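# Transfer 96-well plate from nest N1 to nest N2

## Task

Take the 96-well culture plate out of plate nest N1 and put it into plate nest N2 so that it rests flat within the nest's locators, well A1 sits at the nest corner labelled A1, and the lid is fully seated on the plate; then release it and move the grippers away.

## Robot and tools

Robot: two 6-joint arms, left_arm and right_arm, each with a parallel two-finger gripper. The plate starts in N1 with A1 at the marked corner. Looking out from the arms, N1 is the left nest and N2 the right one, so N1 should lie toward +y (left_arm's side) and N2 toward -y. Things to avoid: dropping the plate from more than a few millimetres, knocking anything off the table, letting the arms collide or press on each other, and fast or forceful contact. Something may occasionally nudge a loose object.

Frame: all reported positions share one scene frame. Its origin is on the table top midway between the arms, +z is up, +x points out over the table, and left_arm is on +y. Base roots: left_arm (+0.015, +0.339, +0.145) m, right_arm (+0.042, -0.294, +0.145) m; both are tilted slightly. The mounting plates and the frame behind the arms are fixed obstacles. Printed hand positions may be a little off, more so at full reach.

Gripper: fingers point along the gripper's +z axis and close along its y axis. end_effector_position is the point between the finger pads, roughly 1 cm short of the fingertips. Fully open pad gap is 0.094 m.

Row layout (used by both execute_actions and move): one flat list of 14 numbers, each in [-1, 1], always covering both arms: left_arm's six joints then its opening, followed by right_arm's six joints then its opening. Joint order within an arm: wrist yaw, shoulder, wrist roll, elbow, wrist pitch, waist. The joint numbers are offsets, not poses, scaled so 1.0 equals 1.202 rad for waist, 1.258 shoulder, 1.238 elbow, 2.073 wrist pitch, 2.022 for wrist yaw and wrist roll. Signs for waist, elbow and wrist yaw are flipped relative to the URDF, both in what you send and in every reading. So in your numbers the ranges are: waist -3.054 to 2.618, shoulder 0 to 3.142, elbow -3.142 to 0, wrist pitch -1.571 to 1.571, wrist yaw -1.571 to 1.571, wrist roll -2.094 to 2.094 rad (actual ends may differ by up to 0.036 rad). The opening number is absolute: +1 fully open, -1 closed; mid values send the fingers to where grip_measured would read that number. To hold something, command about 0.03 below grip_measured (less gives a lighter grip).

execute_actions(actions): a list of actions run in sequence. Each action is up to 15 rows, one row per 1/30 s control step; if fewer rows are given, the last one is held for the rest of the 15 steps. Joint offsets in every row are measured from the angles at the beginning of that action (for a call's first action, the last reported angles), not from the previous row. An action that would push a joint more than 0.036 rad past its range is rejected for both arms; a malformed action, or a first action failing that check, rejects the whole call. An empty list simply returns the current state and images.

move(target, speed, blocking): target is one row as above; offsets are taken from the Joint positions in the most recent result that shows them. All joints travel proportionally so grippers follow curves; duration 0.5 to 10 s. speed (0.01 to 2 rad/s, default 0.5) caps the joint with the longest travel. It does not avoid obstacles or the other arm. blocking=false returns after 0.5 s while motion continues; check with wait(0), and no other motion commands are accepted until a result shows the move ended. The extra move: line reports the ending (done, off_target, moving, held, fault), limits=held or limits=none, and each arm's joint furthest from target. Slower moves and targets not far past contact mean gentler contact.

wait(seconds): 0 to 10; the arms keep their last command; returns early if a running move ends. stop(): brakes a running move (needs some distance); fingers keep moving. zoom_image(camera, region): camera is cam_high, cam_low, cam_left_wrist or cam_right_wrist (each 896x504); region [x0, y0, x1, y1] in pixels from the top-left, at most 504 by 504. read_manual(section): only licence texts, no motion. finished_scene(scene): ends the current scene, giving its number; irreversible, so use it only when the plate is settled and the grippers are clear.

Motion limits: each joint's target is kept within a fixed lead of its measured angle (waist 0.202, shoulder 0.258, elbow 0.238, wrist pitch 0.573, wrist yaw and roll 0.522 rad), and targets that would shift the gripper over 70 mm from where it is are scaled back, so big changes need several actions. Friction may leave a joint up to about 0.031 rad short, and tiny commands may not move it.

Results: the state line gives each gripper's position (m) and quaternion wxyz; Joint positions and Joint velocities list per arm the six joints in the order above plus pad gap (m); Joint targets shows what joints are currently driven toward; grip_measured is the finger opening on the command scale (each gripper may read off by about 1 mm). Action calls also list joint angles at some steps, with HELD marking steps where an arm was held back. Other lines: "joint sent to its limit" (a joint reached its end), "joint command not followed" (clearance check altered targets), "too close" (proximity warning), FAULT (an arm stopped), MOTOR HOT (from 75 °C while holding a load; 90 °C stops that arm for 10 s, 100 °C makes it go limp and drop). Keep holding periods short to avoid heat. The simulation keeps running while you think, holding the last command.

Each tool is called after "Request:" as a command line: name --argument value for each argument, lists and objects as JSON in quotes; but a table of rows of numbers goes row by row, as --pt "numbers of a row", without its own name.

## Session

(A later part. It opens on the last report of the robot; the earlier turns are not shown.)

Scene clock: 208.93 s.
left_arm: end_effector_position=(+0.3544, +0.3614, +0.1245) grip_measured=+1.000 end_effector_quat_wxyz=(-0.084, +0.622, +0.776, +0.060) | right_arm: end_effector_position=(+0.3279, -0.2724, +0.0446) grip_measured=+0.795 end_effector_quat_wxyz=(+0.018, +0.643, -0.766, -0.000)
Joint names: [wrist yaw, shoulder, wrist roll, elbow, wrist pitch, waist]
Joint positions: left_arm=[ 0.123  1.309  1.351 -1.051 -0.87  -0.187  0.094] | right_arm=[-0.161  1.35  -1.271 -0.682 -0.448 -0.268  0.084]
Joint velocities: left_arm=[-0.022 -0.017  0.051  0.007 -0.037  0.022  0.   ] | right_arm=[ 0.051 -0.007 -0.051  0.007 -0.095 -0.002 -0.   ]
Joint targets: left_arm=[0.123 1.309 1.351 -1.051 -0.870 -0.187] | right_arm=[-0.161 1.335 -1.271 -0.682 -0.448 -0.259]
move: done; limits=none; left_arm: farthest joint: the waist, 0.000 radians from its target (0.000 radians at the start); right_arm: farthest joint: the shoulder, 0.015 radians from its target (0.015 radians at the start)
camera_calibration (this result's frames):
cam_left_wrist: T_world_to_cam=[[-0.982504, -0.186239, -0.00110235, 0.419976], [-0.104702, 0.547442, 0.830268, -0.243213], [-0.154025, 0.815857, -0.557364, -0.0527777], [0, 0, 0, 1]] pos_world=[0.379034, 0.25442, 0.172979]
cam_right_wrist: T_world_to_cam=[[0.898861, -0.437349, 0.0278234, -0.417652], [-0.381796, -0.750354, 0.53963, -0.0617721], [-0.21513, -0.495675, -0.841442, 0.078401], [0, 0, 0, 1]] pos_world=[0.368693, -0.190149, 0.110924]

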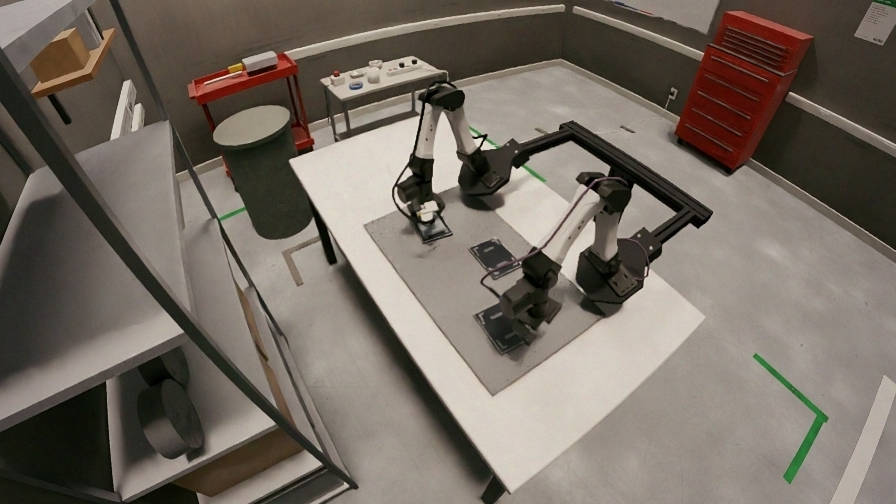

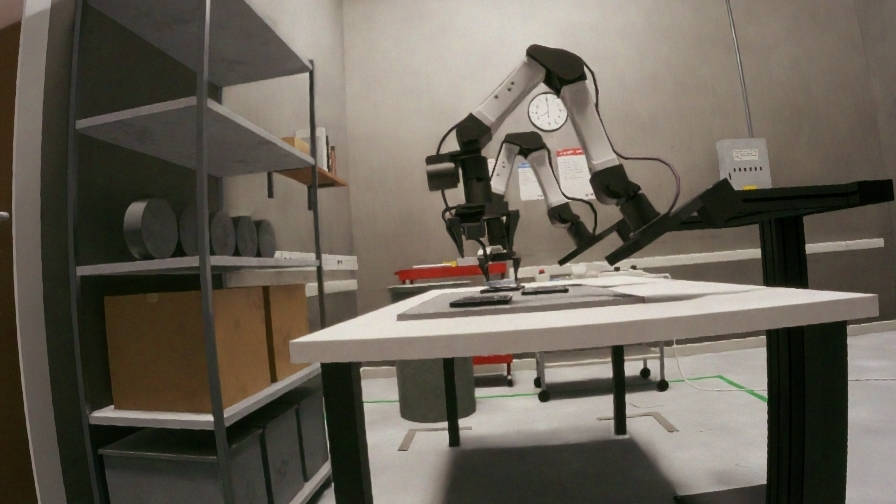

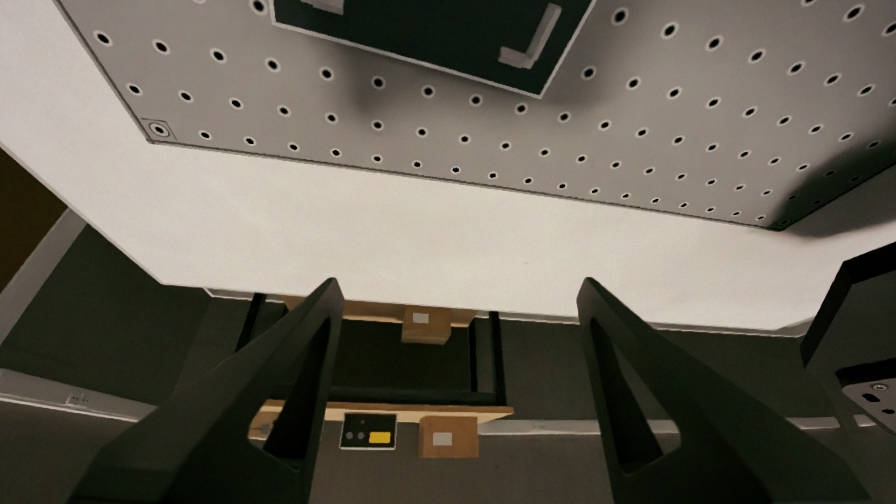

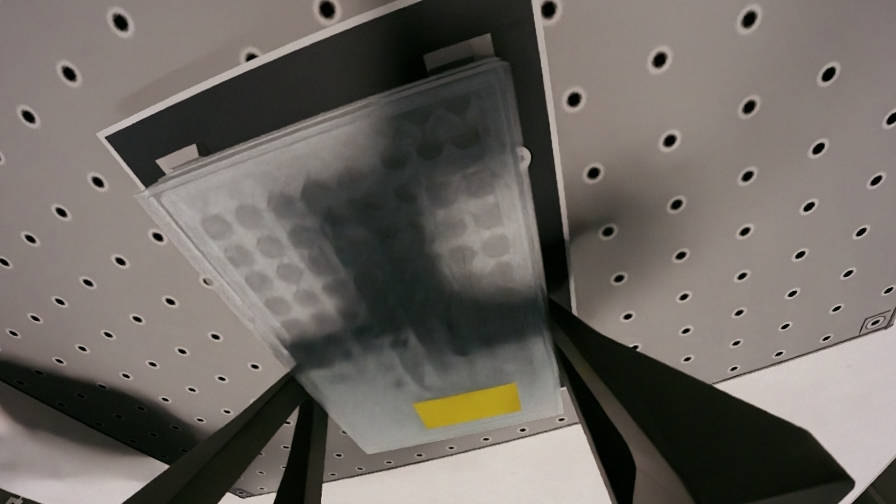

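Request:
move --target '[0,0,0,0,0,0,1,0,0.038,0,0,0.018,0,0.76]' --speed 0.04

Scene clock: 214.60 s.
left_arm: end_effector_position=(+0.3544, +0.3614, +0.1245) grip_measured=+1.000 end_effector_quat_wxyz=(-0.084, +0.622, +0.776, +0.060) | right_arm: end_effector_position=(+0.3296, -0.2720, +0.0424) grip_measured=+0.795 end_effector_quat_wxyz=(+0.016, +0.643, -0.766, +0.002)
Joint names: [wrist yaw, shoulder, wrist roll, elbow, wrist pitch, waist]
Joint positions: left_arm=[ 0.123  1.309  1.351 -1.051 -0.87  -0.187  0.094] | right_arm=[-0.162  1.36  -1.271 -0.682 -0.433 -0.268  0.084]
Joint velocities: left_arm=[ 0.066  0.007  0.007 -0.007  0.051  0.002  0.   ] | right_arm=[ 0.037 -0.002 -0.095  0.012 -0.037  0.012  0.001]
Joint targets: left_arm=[0.123 1.309 1.351 -1.051 -0.870 -0.187] | right_arm=[-0.161 1.398 -1.271 -0.682 -0.411 -0.268]
move: off_target (right_arm); limits=none; left_arm: farthest joint: the waist, 0.000 radians from its target (0.000 radians at the start); right_arm: farthest joint: the shoulder, 0.038 radians from its target (0.048 radians at the start)
camera_calibration (this result's frames):
cam_left_wrist: T_world_to_cam=[[-0.982504, -0.186239, -0.00110235, 0.419976], [-0.104702, 0.547442, 0.830268, -0.243213], [-0.154025, 0.815857, -0.557364, -0.0527777], [0, 0, 0, 1]] pos_world=[0.379034, 0.25442, 0.172979]
cam_right_wrist: T_world_to_cam=[[0.898415, -0.437953, 0.0323606, -0.419164], [-0.384981, -0.750006, 0.537848, -0.058402], [-0.211282, -0.495669, -0.84242, 0.0758675], [0, 0, 0, 1]] pos_world=[0.370129, -0.189771, 0.108888]

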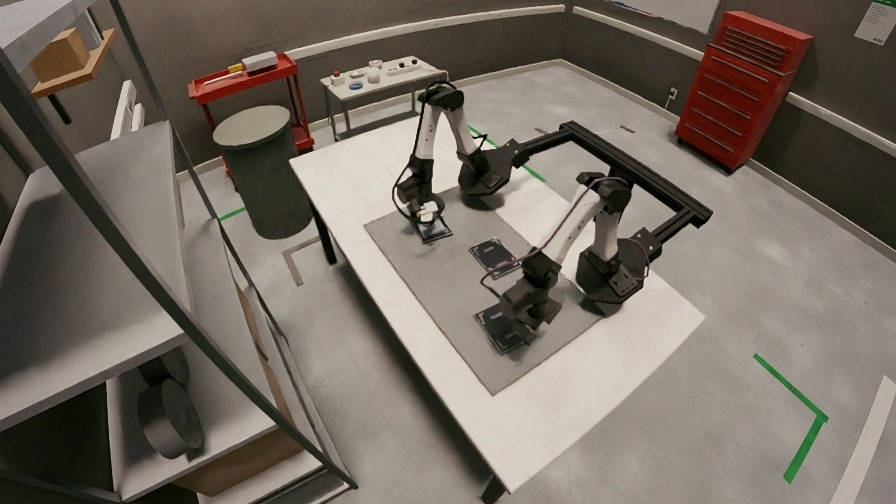

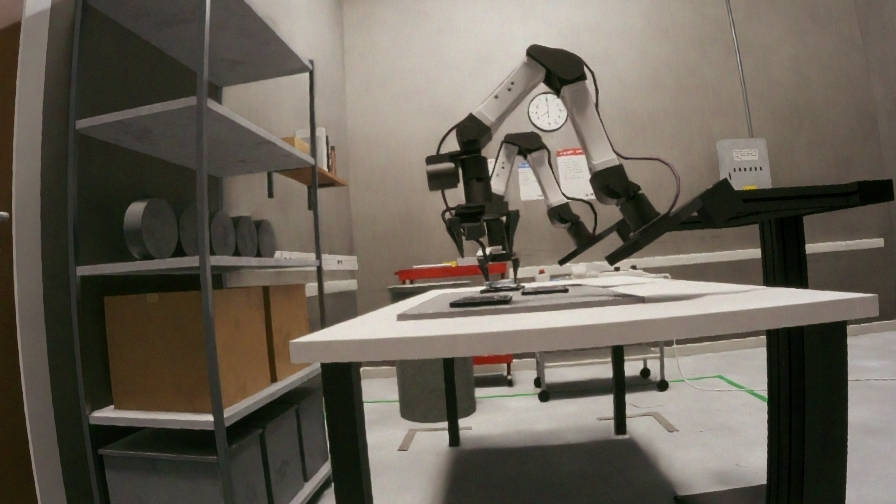

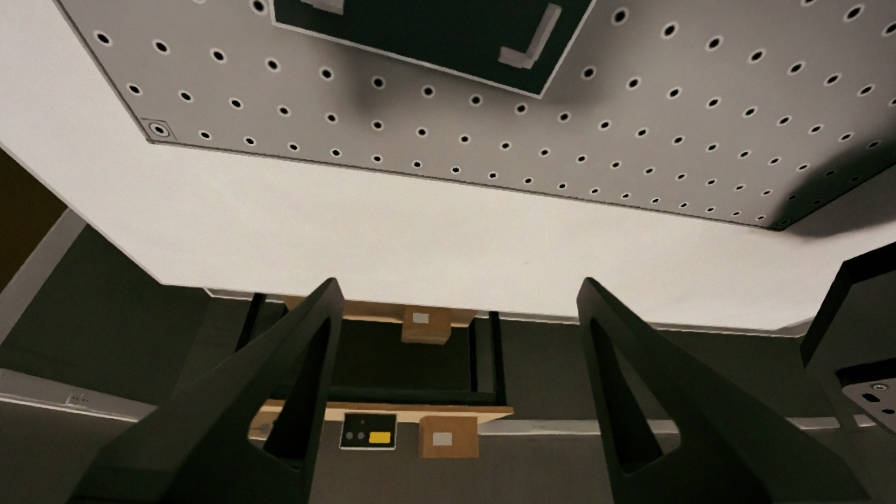

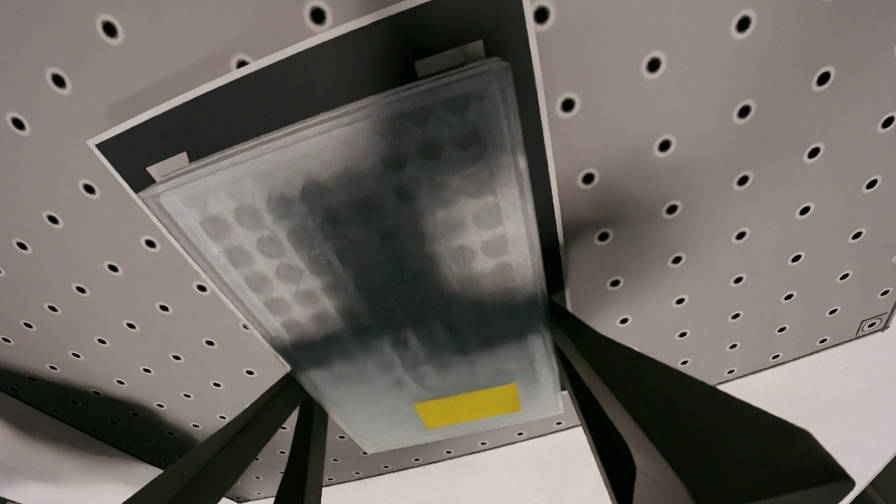

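Request:
execute_actions --actions '[]'

Scene clock: 222.53 s.
left_arm: end_effector_position=(+0.3544, +0.3614, +0.1245) grip_measured=+1.000 end_effector_quat_wxyz=(-0.084, +0.622, +0.776, +0.060) | right_arm: end_effector_position=(+0.3296, -0.2720, +0.0424) grip_measured=+0.795 end_effector_quat_wxyz=(+0.016, +0.643, -0.766, +0.002)
Joint names: [wrist yaw, shoulder, wrist roll, elbow, wrist pitch, waist]
Joint positions: left_arm=[ 0.123  1.309  1.351 -1.051 -0.87  -0.187  0.094] | right_arm=[-0.162  1.36  -1.271 -0.682 -0.433 -0.268  0.084]
Joint velocities: left_arm=[-0.007  0.012 -0.022 -0.007 -0.022  0.007  0.   ] | right_arm=[-0.037 -0.002  0.022 -0.002  0.037  0.002  0.001]
Joint targets: left_arm=[0.123 1.309 1.351 -1.051 -0.870 -0.187] | right_arm=[-0.161 1.398 -1.271 -0.682 -0.411 -0.268]
camera_calibration (this result's frames):
cam_left_wrist: T_world_to_cam=[[-0.982504, -0.186239, -0.00110235, 0.419976], [-0.104702, 0.547442, 0.830268, -0.243213], [-0.154025, 0.815857, -0.557364, -0.0527777], [0, 0, 0, 1]] pos_world=[0.379034, 0.25442, 0.172979]
cam_right_wrist: T_world_to_cam=[[0.898415, -0.437953, 0.0323606, -0.419164], [-0.384981, -0.750006, 0.537848, -0.058402], [-0.211282, -0.495669, -0.84242, 0.0758675], [0, 0, 0, 1]] pos_world=[0.370129, -0.189771, 0.108888]

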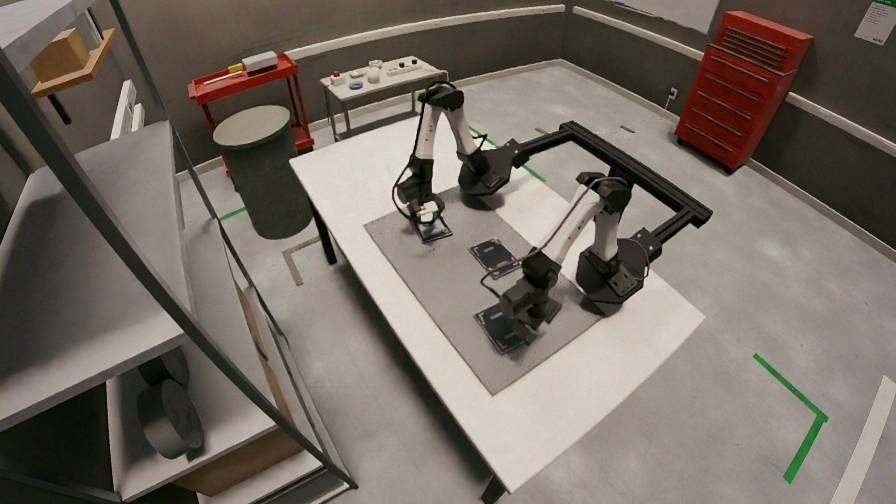

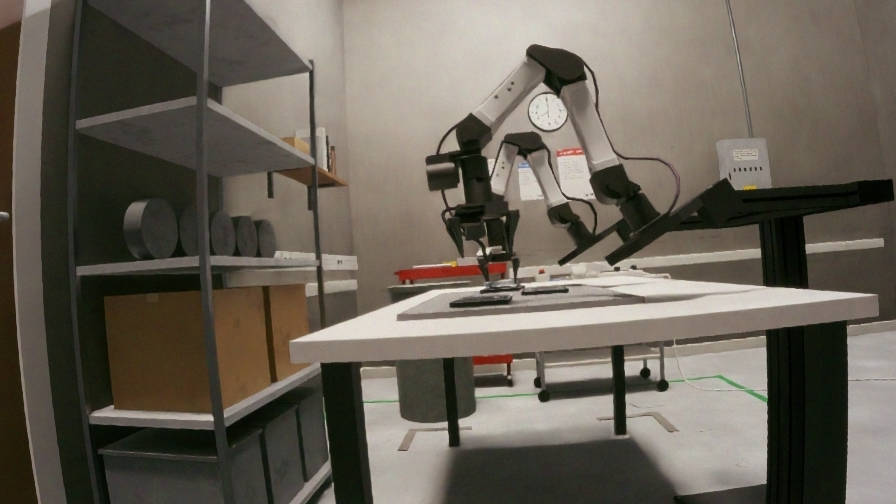

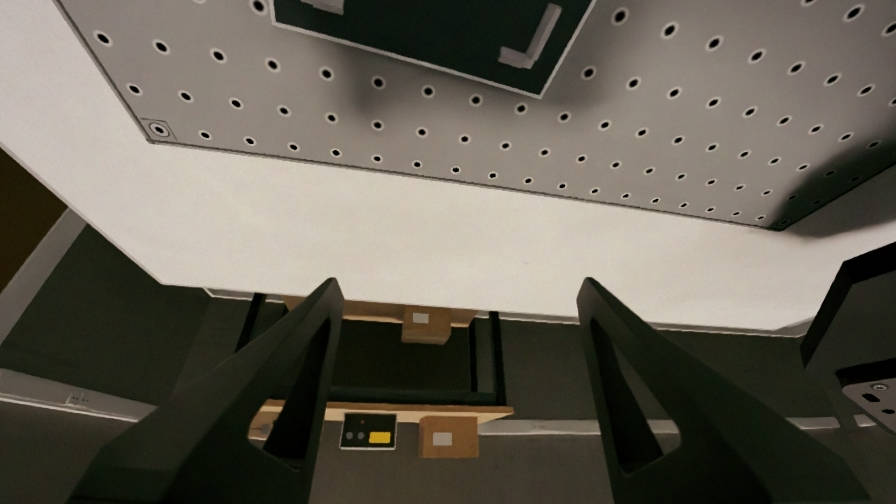

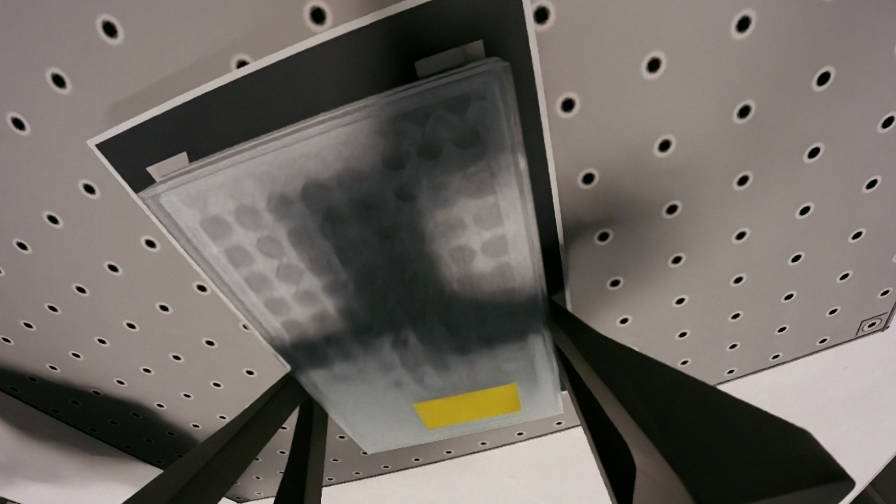

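Request:
move --target '[0,0,0,0,0,0,1, 0,-0.018,0,0,-0.022,0,0.76]' --speed 0.05

Scene clock: 231.83 s.
left_arm: end_effector_position=(+0.3544, +0.3614, +0.1245) grip_measured=+1.000 end_effector_quat_wxyz=(-0.084, +0.622, +0.776, +0.060) | right_arm: end_effector_position=(+0.3294, -0.2721, +0.0428) grip_measured=+0.795 end_effector_quat_wxyz=(+0.016, +0.643, -0.766, +0.001)
Joint names: [wrist yaw, shoulder, wrist roll, elbow, wrist pitch, waist]
Joint positions: left_arm=[ 0.123  1.309  1.351 -1.051 -0.87  -0.187  0.094] | right_arm=[-0.162  1.358 -1.271 -0.682 -0.436 -0.268  0.084]
Joint velocities: left_arm=[ 0.022  0.002 -0.022 -0.002  0.007 -0.002  0.   ] | right_arm=[ 0.022  0.012  0.037  0.002 -0.007  0.002 -0.001]
Joint targets: left_arm=[0.123 1.309 1.351 -1.051 -0.870 -0.187] | right_arm=[-0.162 1.338 -1.271 -0.682 -0.479 -0.268]
move: off_target (right_arm); limits=none; left_arm: farthest joint: the waist, 0.000 radians from its target (0.000 radians at the start); right_arm: farthest joint: the wrist pitch, 0.043 radians from its target (0.045 radians at the start)
camera_calibration (this result's frames):
cam_left_wrist: T_world_to_cam=[[-0.982504, -0.186239, -0.00110235, 0.419976], [-0.104702, 0.547442, 0.830268, -0.243213], [-0.154025, 0.815857, -0.557364, -0.0527777], [0, 0, 0, 1]] pos_world=[0.379034, 0.25442, 0.172979]
cam_right_wrist: T_world_to_cam=[[0.898486, -0.437854, 0.0317268, -0.418939], [-0.384497, -0.749998, 0.538205, -0.0589826], [-0.21186, -0.495769, -0.842216, 0.0762761], [0, 0, 0, 1]] pos_world=[0.369892, -0.189855, 0.109277]

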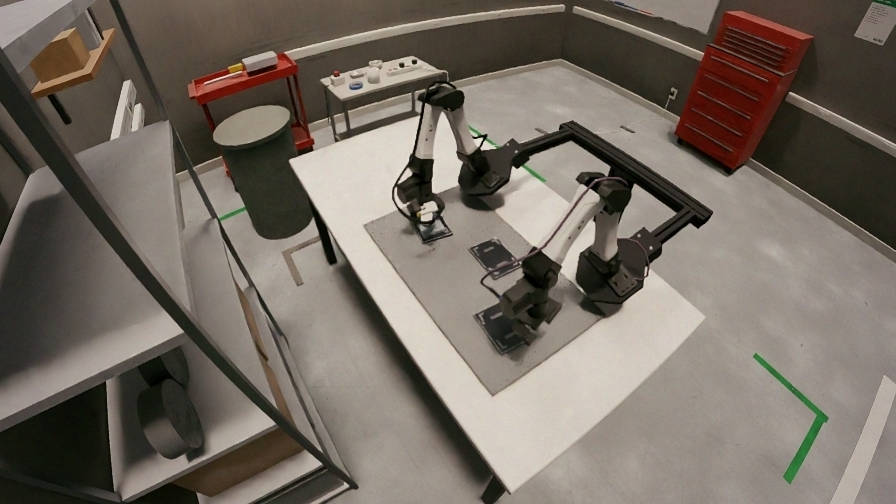

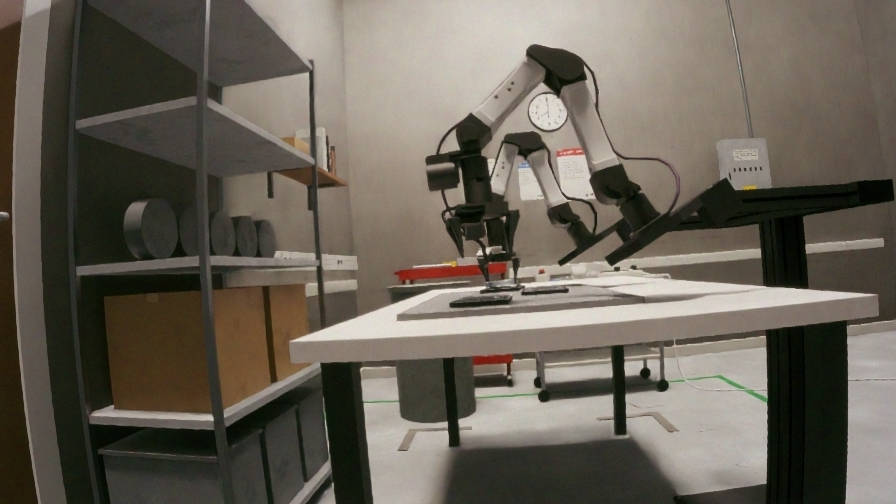

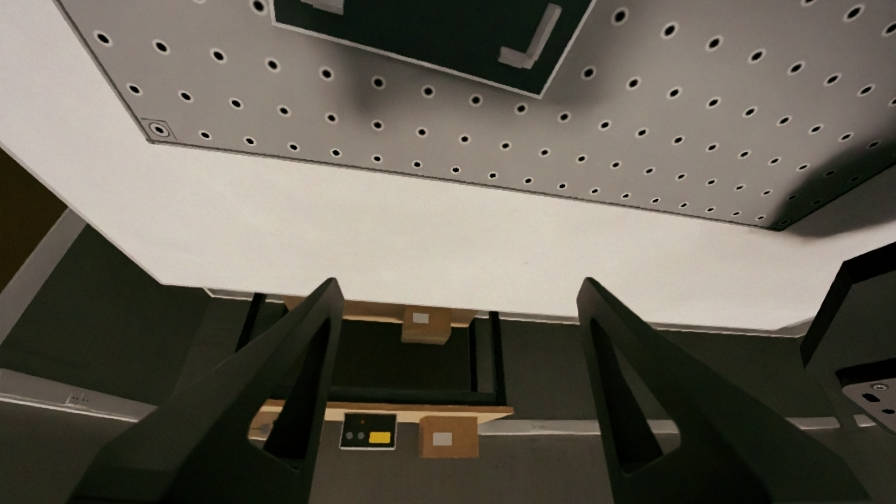

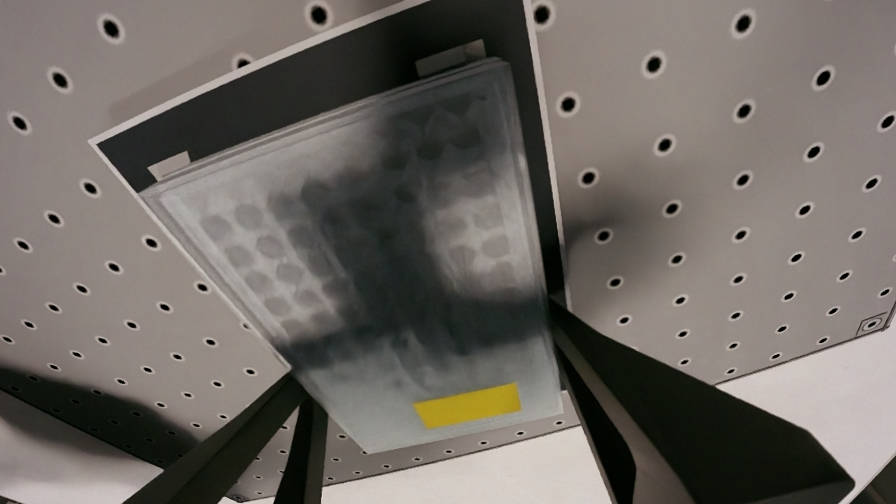

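Request:
move --target '[0,0,0,0,0,0,1, 0,-0.035,0,0,-0.022,0,0.76]' --speed 0.05

Request:
zoom_image --camera "cam_right_wrist" --region '[60,0,600,300]'

Scene clock: 235.80 s.
left_arm: end_effector_position=(+0.3544, +0.3614, +0.1245) grip_measured=+1.000 end_effector_quat_wxyz=(-0.084, +0.622, +0.776, +0.060) | right_arm: end_effector_position=(+0.3262, -0.2732, +0.0475) grip_measured=+0.795 end_effector_quat_wxyz=(+0.020, +0.643, -0.766, -0.001)
Joint names: [wrist yaw, shoulder, wrist roll, elbow, wrist pitch, waist]
Joint positions: left_arm=[ 0.123  1.309  1.351 -1.051 -0.87  -0.187  0.094] | right_arm=[-0.162  1.337 -1.271 -0.682 -0.466 -0.268  0.084]
Joint velocities: left_arm=[ 0.007 -0.007 -0.051  0.007  0.007  0.017  0.   ] | right_arm=[-0.022  0.002  0.022 -0.002 -0.081  0.002 -0.   ]
Joint targets: left_arm=[0.123 1.309 1.351 -1.051 -0.870 -0.187] | right_arm=[-0.162 1.314 -1.271 -0.682 -0.481 -0.268]
move: off_target (right_arm); limits=none; left_arm: farthest joint: the waist, 0.000 radians from its target (0.000 radians at the start); right_arm: farthest joint: the shoulder, 0.023 radians from its target (0.044 radians at the start)
camera_calibration (this result's frames):
cam_left_wrist: T_world_to_cam=[[-0.982504, -0.186239, -0.00110235, 0.419976], [-0.104702, 0.547442, 0.830268, -0.243213], [-0.154025, 0.815857, -0.557364, -0.0527777], [0, 0, 0, 1]] pos_world=[0.379034, 0.25442, 0.172979]
cam_right_wrist: T_world_to_cam=[[0.899269, -0.436713, 0.0244341, -0.416273], [-0.378911, -0.749904, 0.542283, -0.0655285], [-0.218499, -0.496916, -0.839841, 0.0807658], [0, 0, 0, 1]] pos_world=[0.367159, -0.190798, 0.113537]

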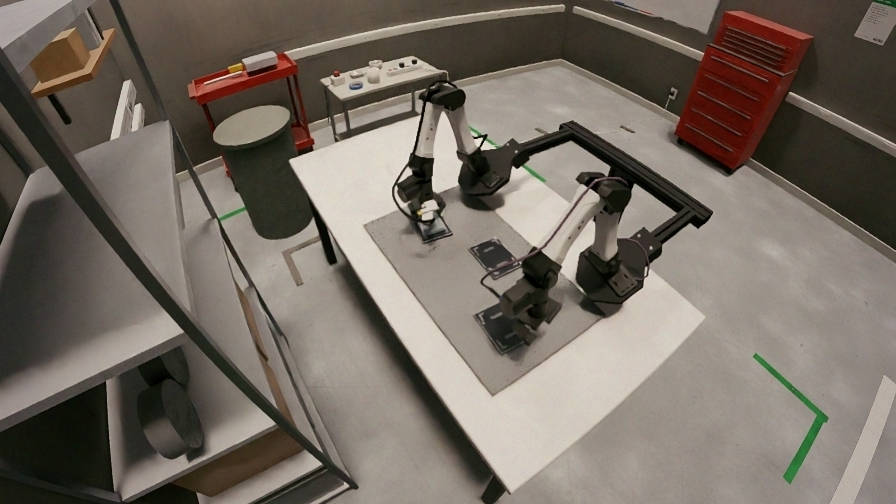

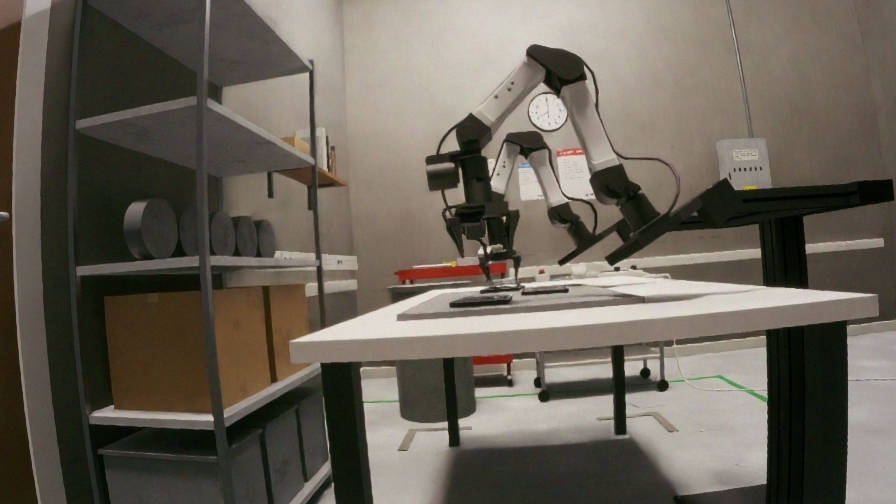

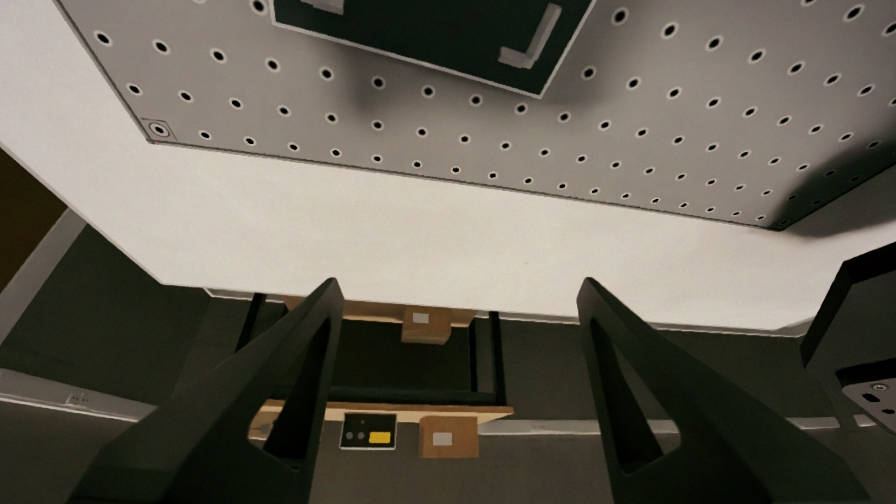

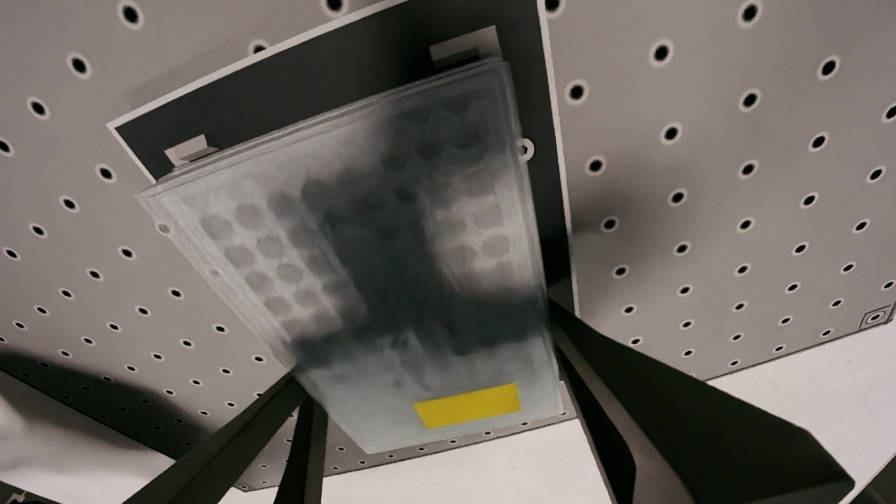

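Region (60, 0, 600, 300) is 540x300 pixels. A region can be at most 504 by 504 pixels.

Request:
move --target '[0,0,0,0,0,0,1, 0,0.048,0,0,0.017,0,0.76]' --speed 0.04

Scene clock: 240.07 s.
left_arm: end_effector_position=(+0.3544, +0.3614, +0.1245) grip_measured=+1.000 end_effector_quat_wxyz=(-0.084, +0.622, +0.776, +0.060) | right_arm: end_effector_position=(+0.3234, -0.2726, +0.0409) grip_measured=+0.795 end_effector_quat_wxyz=(+0.028, +0.644, -0.764, -0.006)
Joint names: [wrist yaw, shoulder, wrist roll, elbow, wrist pitch, waist]
Joint positions: left_arm=[ 0.123  1.309  1.351 -1.051 -0.87  -0.187  0.094] | right_arm=[-0.162  1.368 -1.271 -0.682 -0.453 -0.268  0.084]
Joint velocities: left_arm=[-0.037  0.012 -0.007 -0.027  0.007  0.012  0.   ] | right_arm=[-0.037  0.002 -0.051 -0.007 -0.007  0.027 -0.001]
Joint targets: left_arm=[0.123 1.309 1.351 -1.051 -0.870 -0.187] | right_arm=[-0.162 1.398 -1.271 -0.682 -0.430 -0.268]
move: off_target (right_arm); limits=none; left_arm: farthest joint: the waist, 0.000 radians from its target (0.000 radians at the start); right_arm: farthest joint: the shoulder, 0.029 radians from its target (0.060 radians at the start)
camera_calibration (this result's frames):
cam_left_wrist: T_world_to_cam=[[-0.982504, -0.186239, -0.00110235, 0.419976], [-0.104702, 0.547442, 0.830268, -0.243213], [-0.154025, 0.815857, -0.557364, -0.0527777], [0, 0, 0, 1]] pos_world=[0.379034, 0.25442, 0.172979]
cam_right_wrist: T_world_to_cam=[[0.900668, -0.434403, 0.0095083, -0.412565], [-0.367389, -0.749677, 0.550464, -0.0665146], [-0.231995, -0.499279, -0.834805, 0.0784055], [0, 0, 0, 1]] pos_world=[0.365337, -0.189938, 0.10599]

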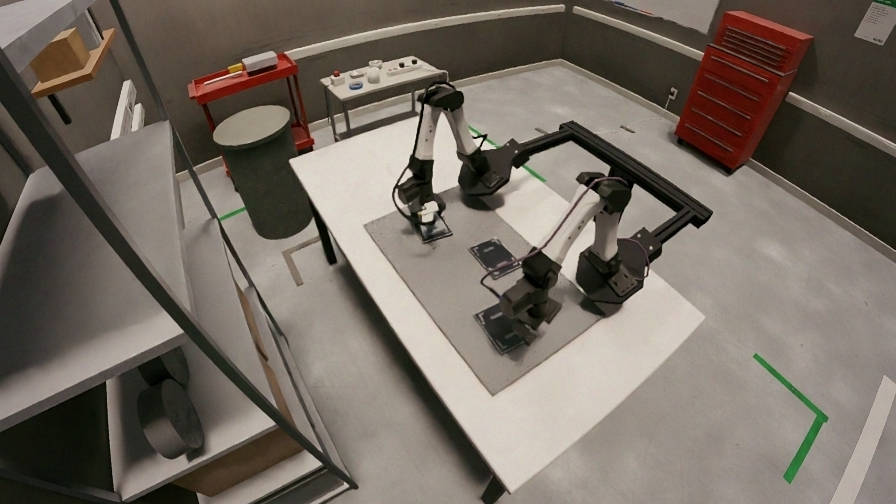

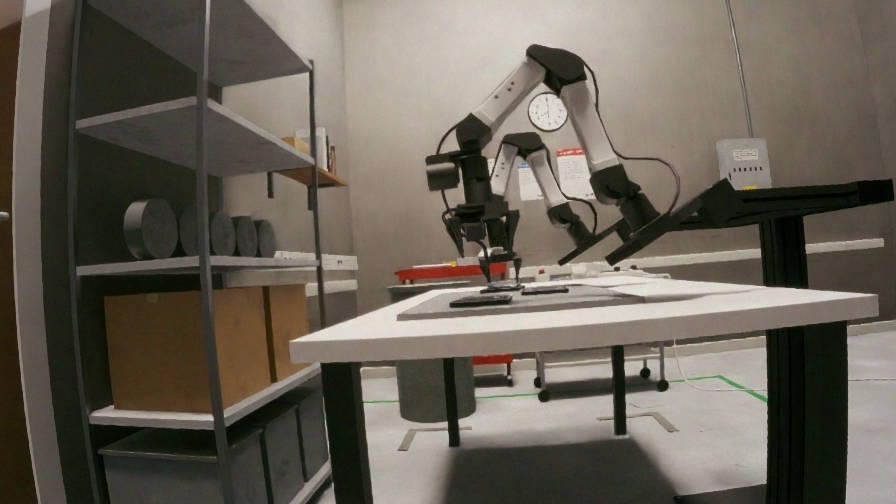

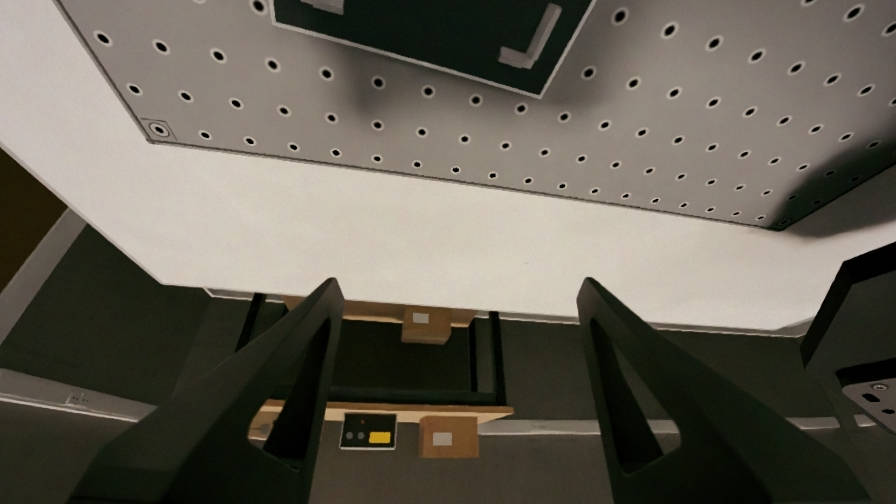

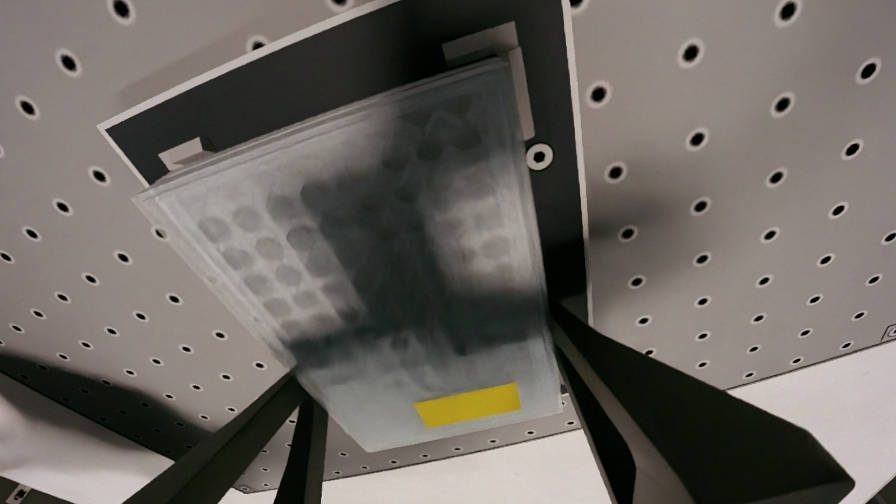

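Request:
move --target '[0,0,0,0,0,0,1, 0,0.02,0,0,0.02,0,0.76]' --speed 0.03

Scene clock: 244.67 s.
left_arm: end_effector_position=(+0.3544, +0.3614, +0.1245) grip_measured=+1.000 end_effector_quat_wxyz=(-0.084, +0.622, +0.776, +0.060) | right_arm: end_effector_position=(+0.3238, -0.2725, +0.0408) grip_measured=+0.795 end_effector_quat_wxyz=(+0.027, +0.644, -0.765, -0.005)
Joint names: [wrist yaw, shoulder, wrist roll, elbow, wrist pitch, waist]
Joint positions: left_arm=[ 0.123  1.309  1.351 -1.051 -0.87  -0.187  0.094] | right_arm=[-0.162  1.368 -1.271 -0.682 -0.451 -0.268  0.084]
Joint velocities: left_arm=[ 0.007 -0.002  0.066  0.002 -0.051  0.002  0.   ] | right_arm=[ 0.037 -0.002 -0.022  0.002  0.007 -0.007 -0.   ]
Joint targets: left_arm=[0.123 1.309 1.351 -1.051 -0.870 -0.187] | right_arm=[-0.162 1.393 -1.271 -0.682 -0.411 -0.268]
move: off_target (right_arm); limits=none; left_arm: farthest joint: the waist, 0.000 radians from its target (0.000 radians at the start); right_arm: farthest joint: the wrist pitch, 0.039 radians from its target (0.041 radians at the start)
camera_calibration (this result's frames):
cam_left_wrist: T_world_to_cam=[[-0.982504, -0.186239, -0.00110235, 0.419976], [-0.104702, 0.547442, 0.830268, -0.243213], [-0.154025, 0.815857, -0.557364, -0.0527777], [0, 0, 0, 1]] pos_world=[0.379034, 0.25442, 0.172979]
cam_right_wrist: T_world_to_cam=[[0.900532, -0.434647, 0.0110975, -0.413041], [-0.368622, -0.749703, 0.549603, -0.0658607], [-0.230564, -0.499026, -0.835352, 0.0781495], [0, 0, 0, 1]] pos_world=[0.365697, -0.189904, 0.106063]

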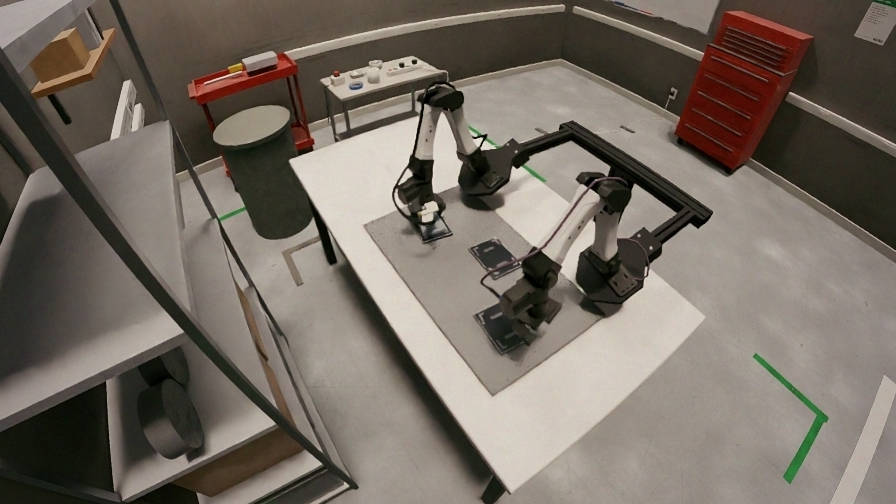

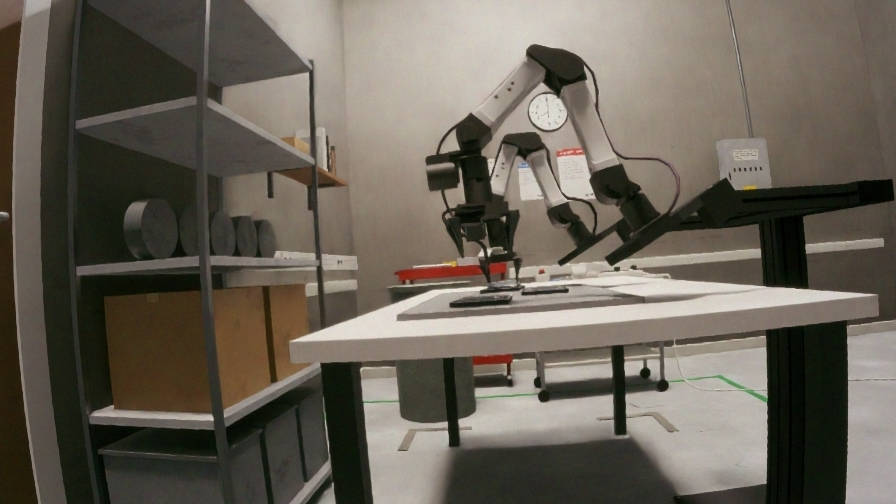

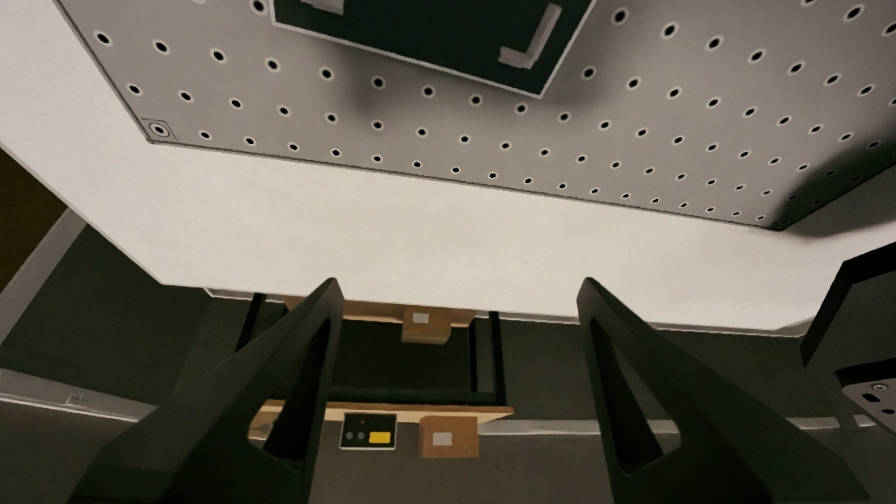

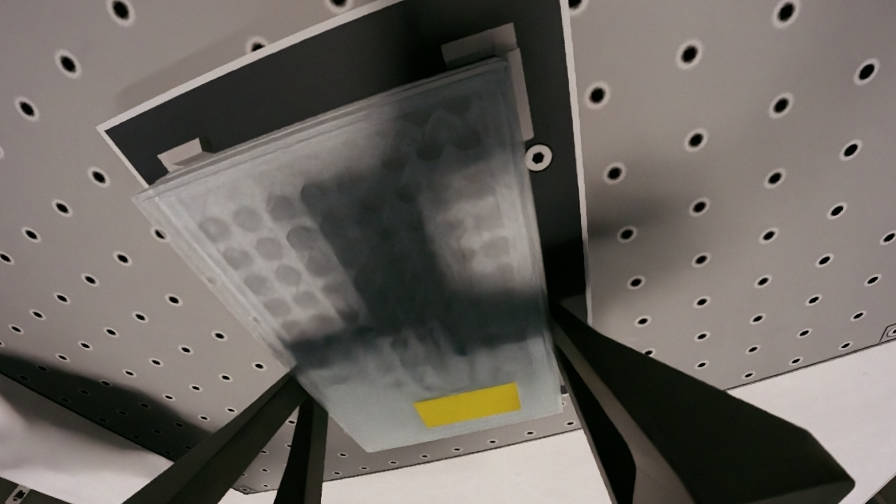

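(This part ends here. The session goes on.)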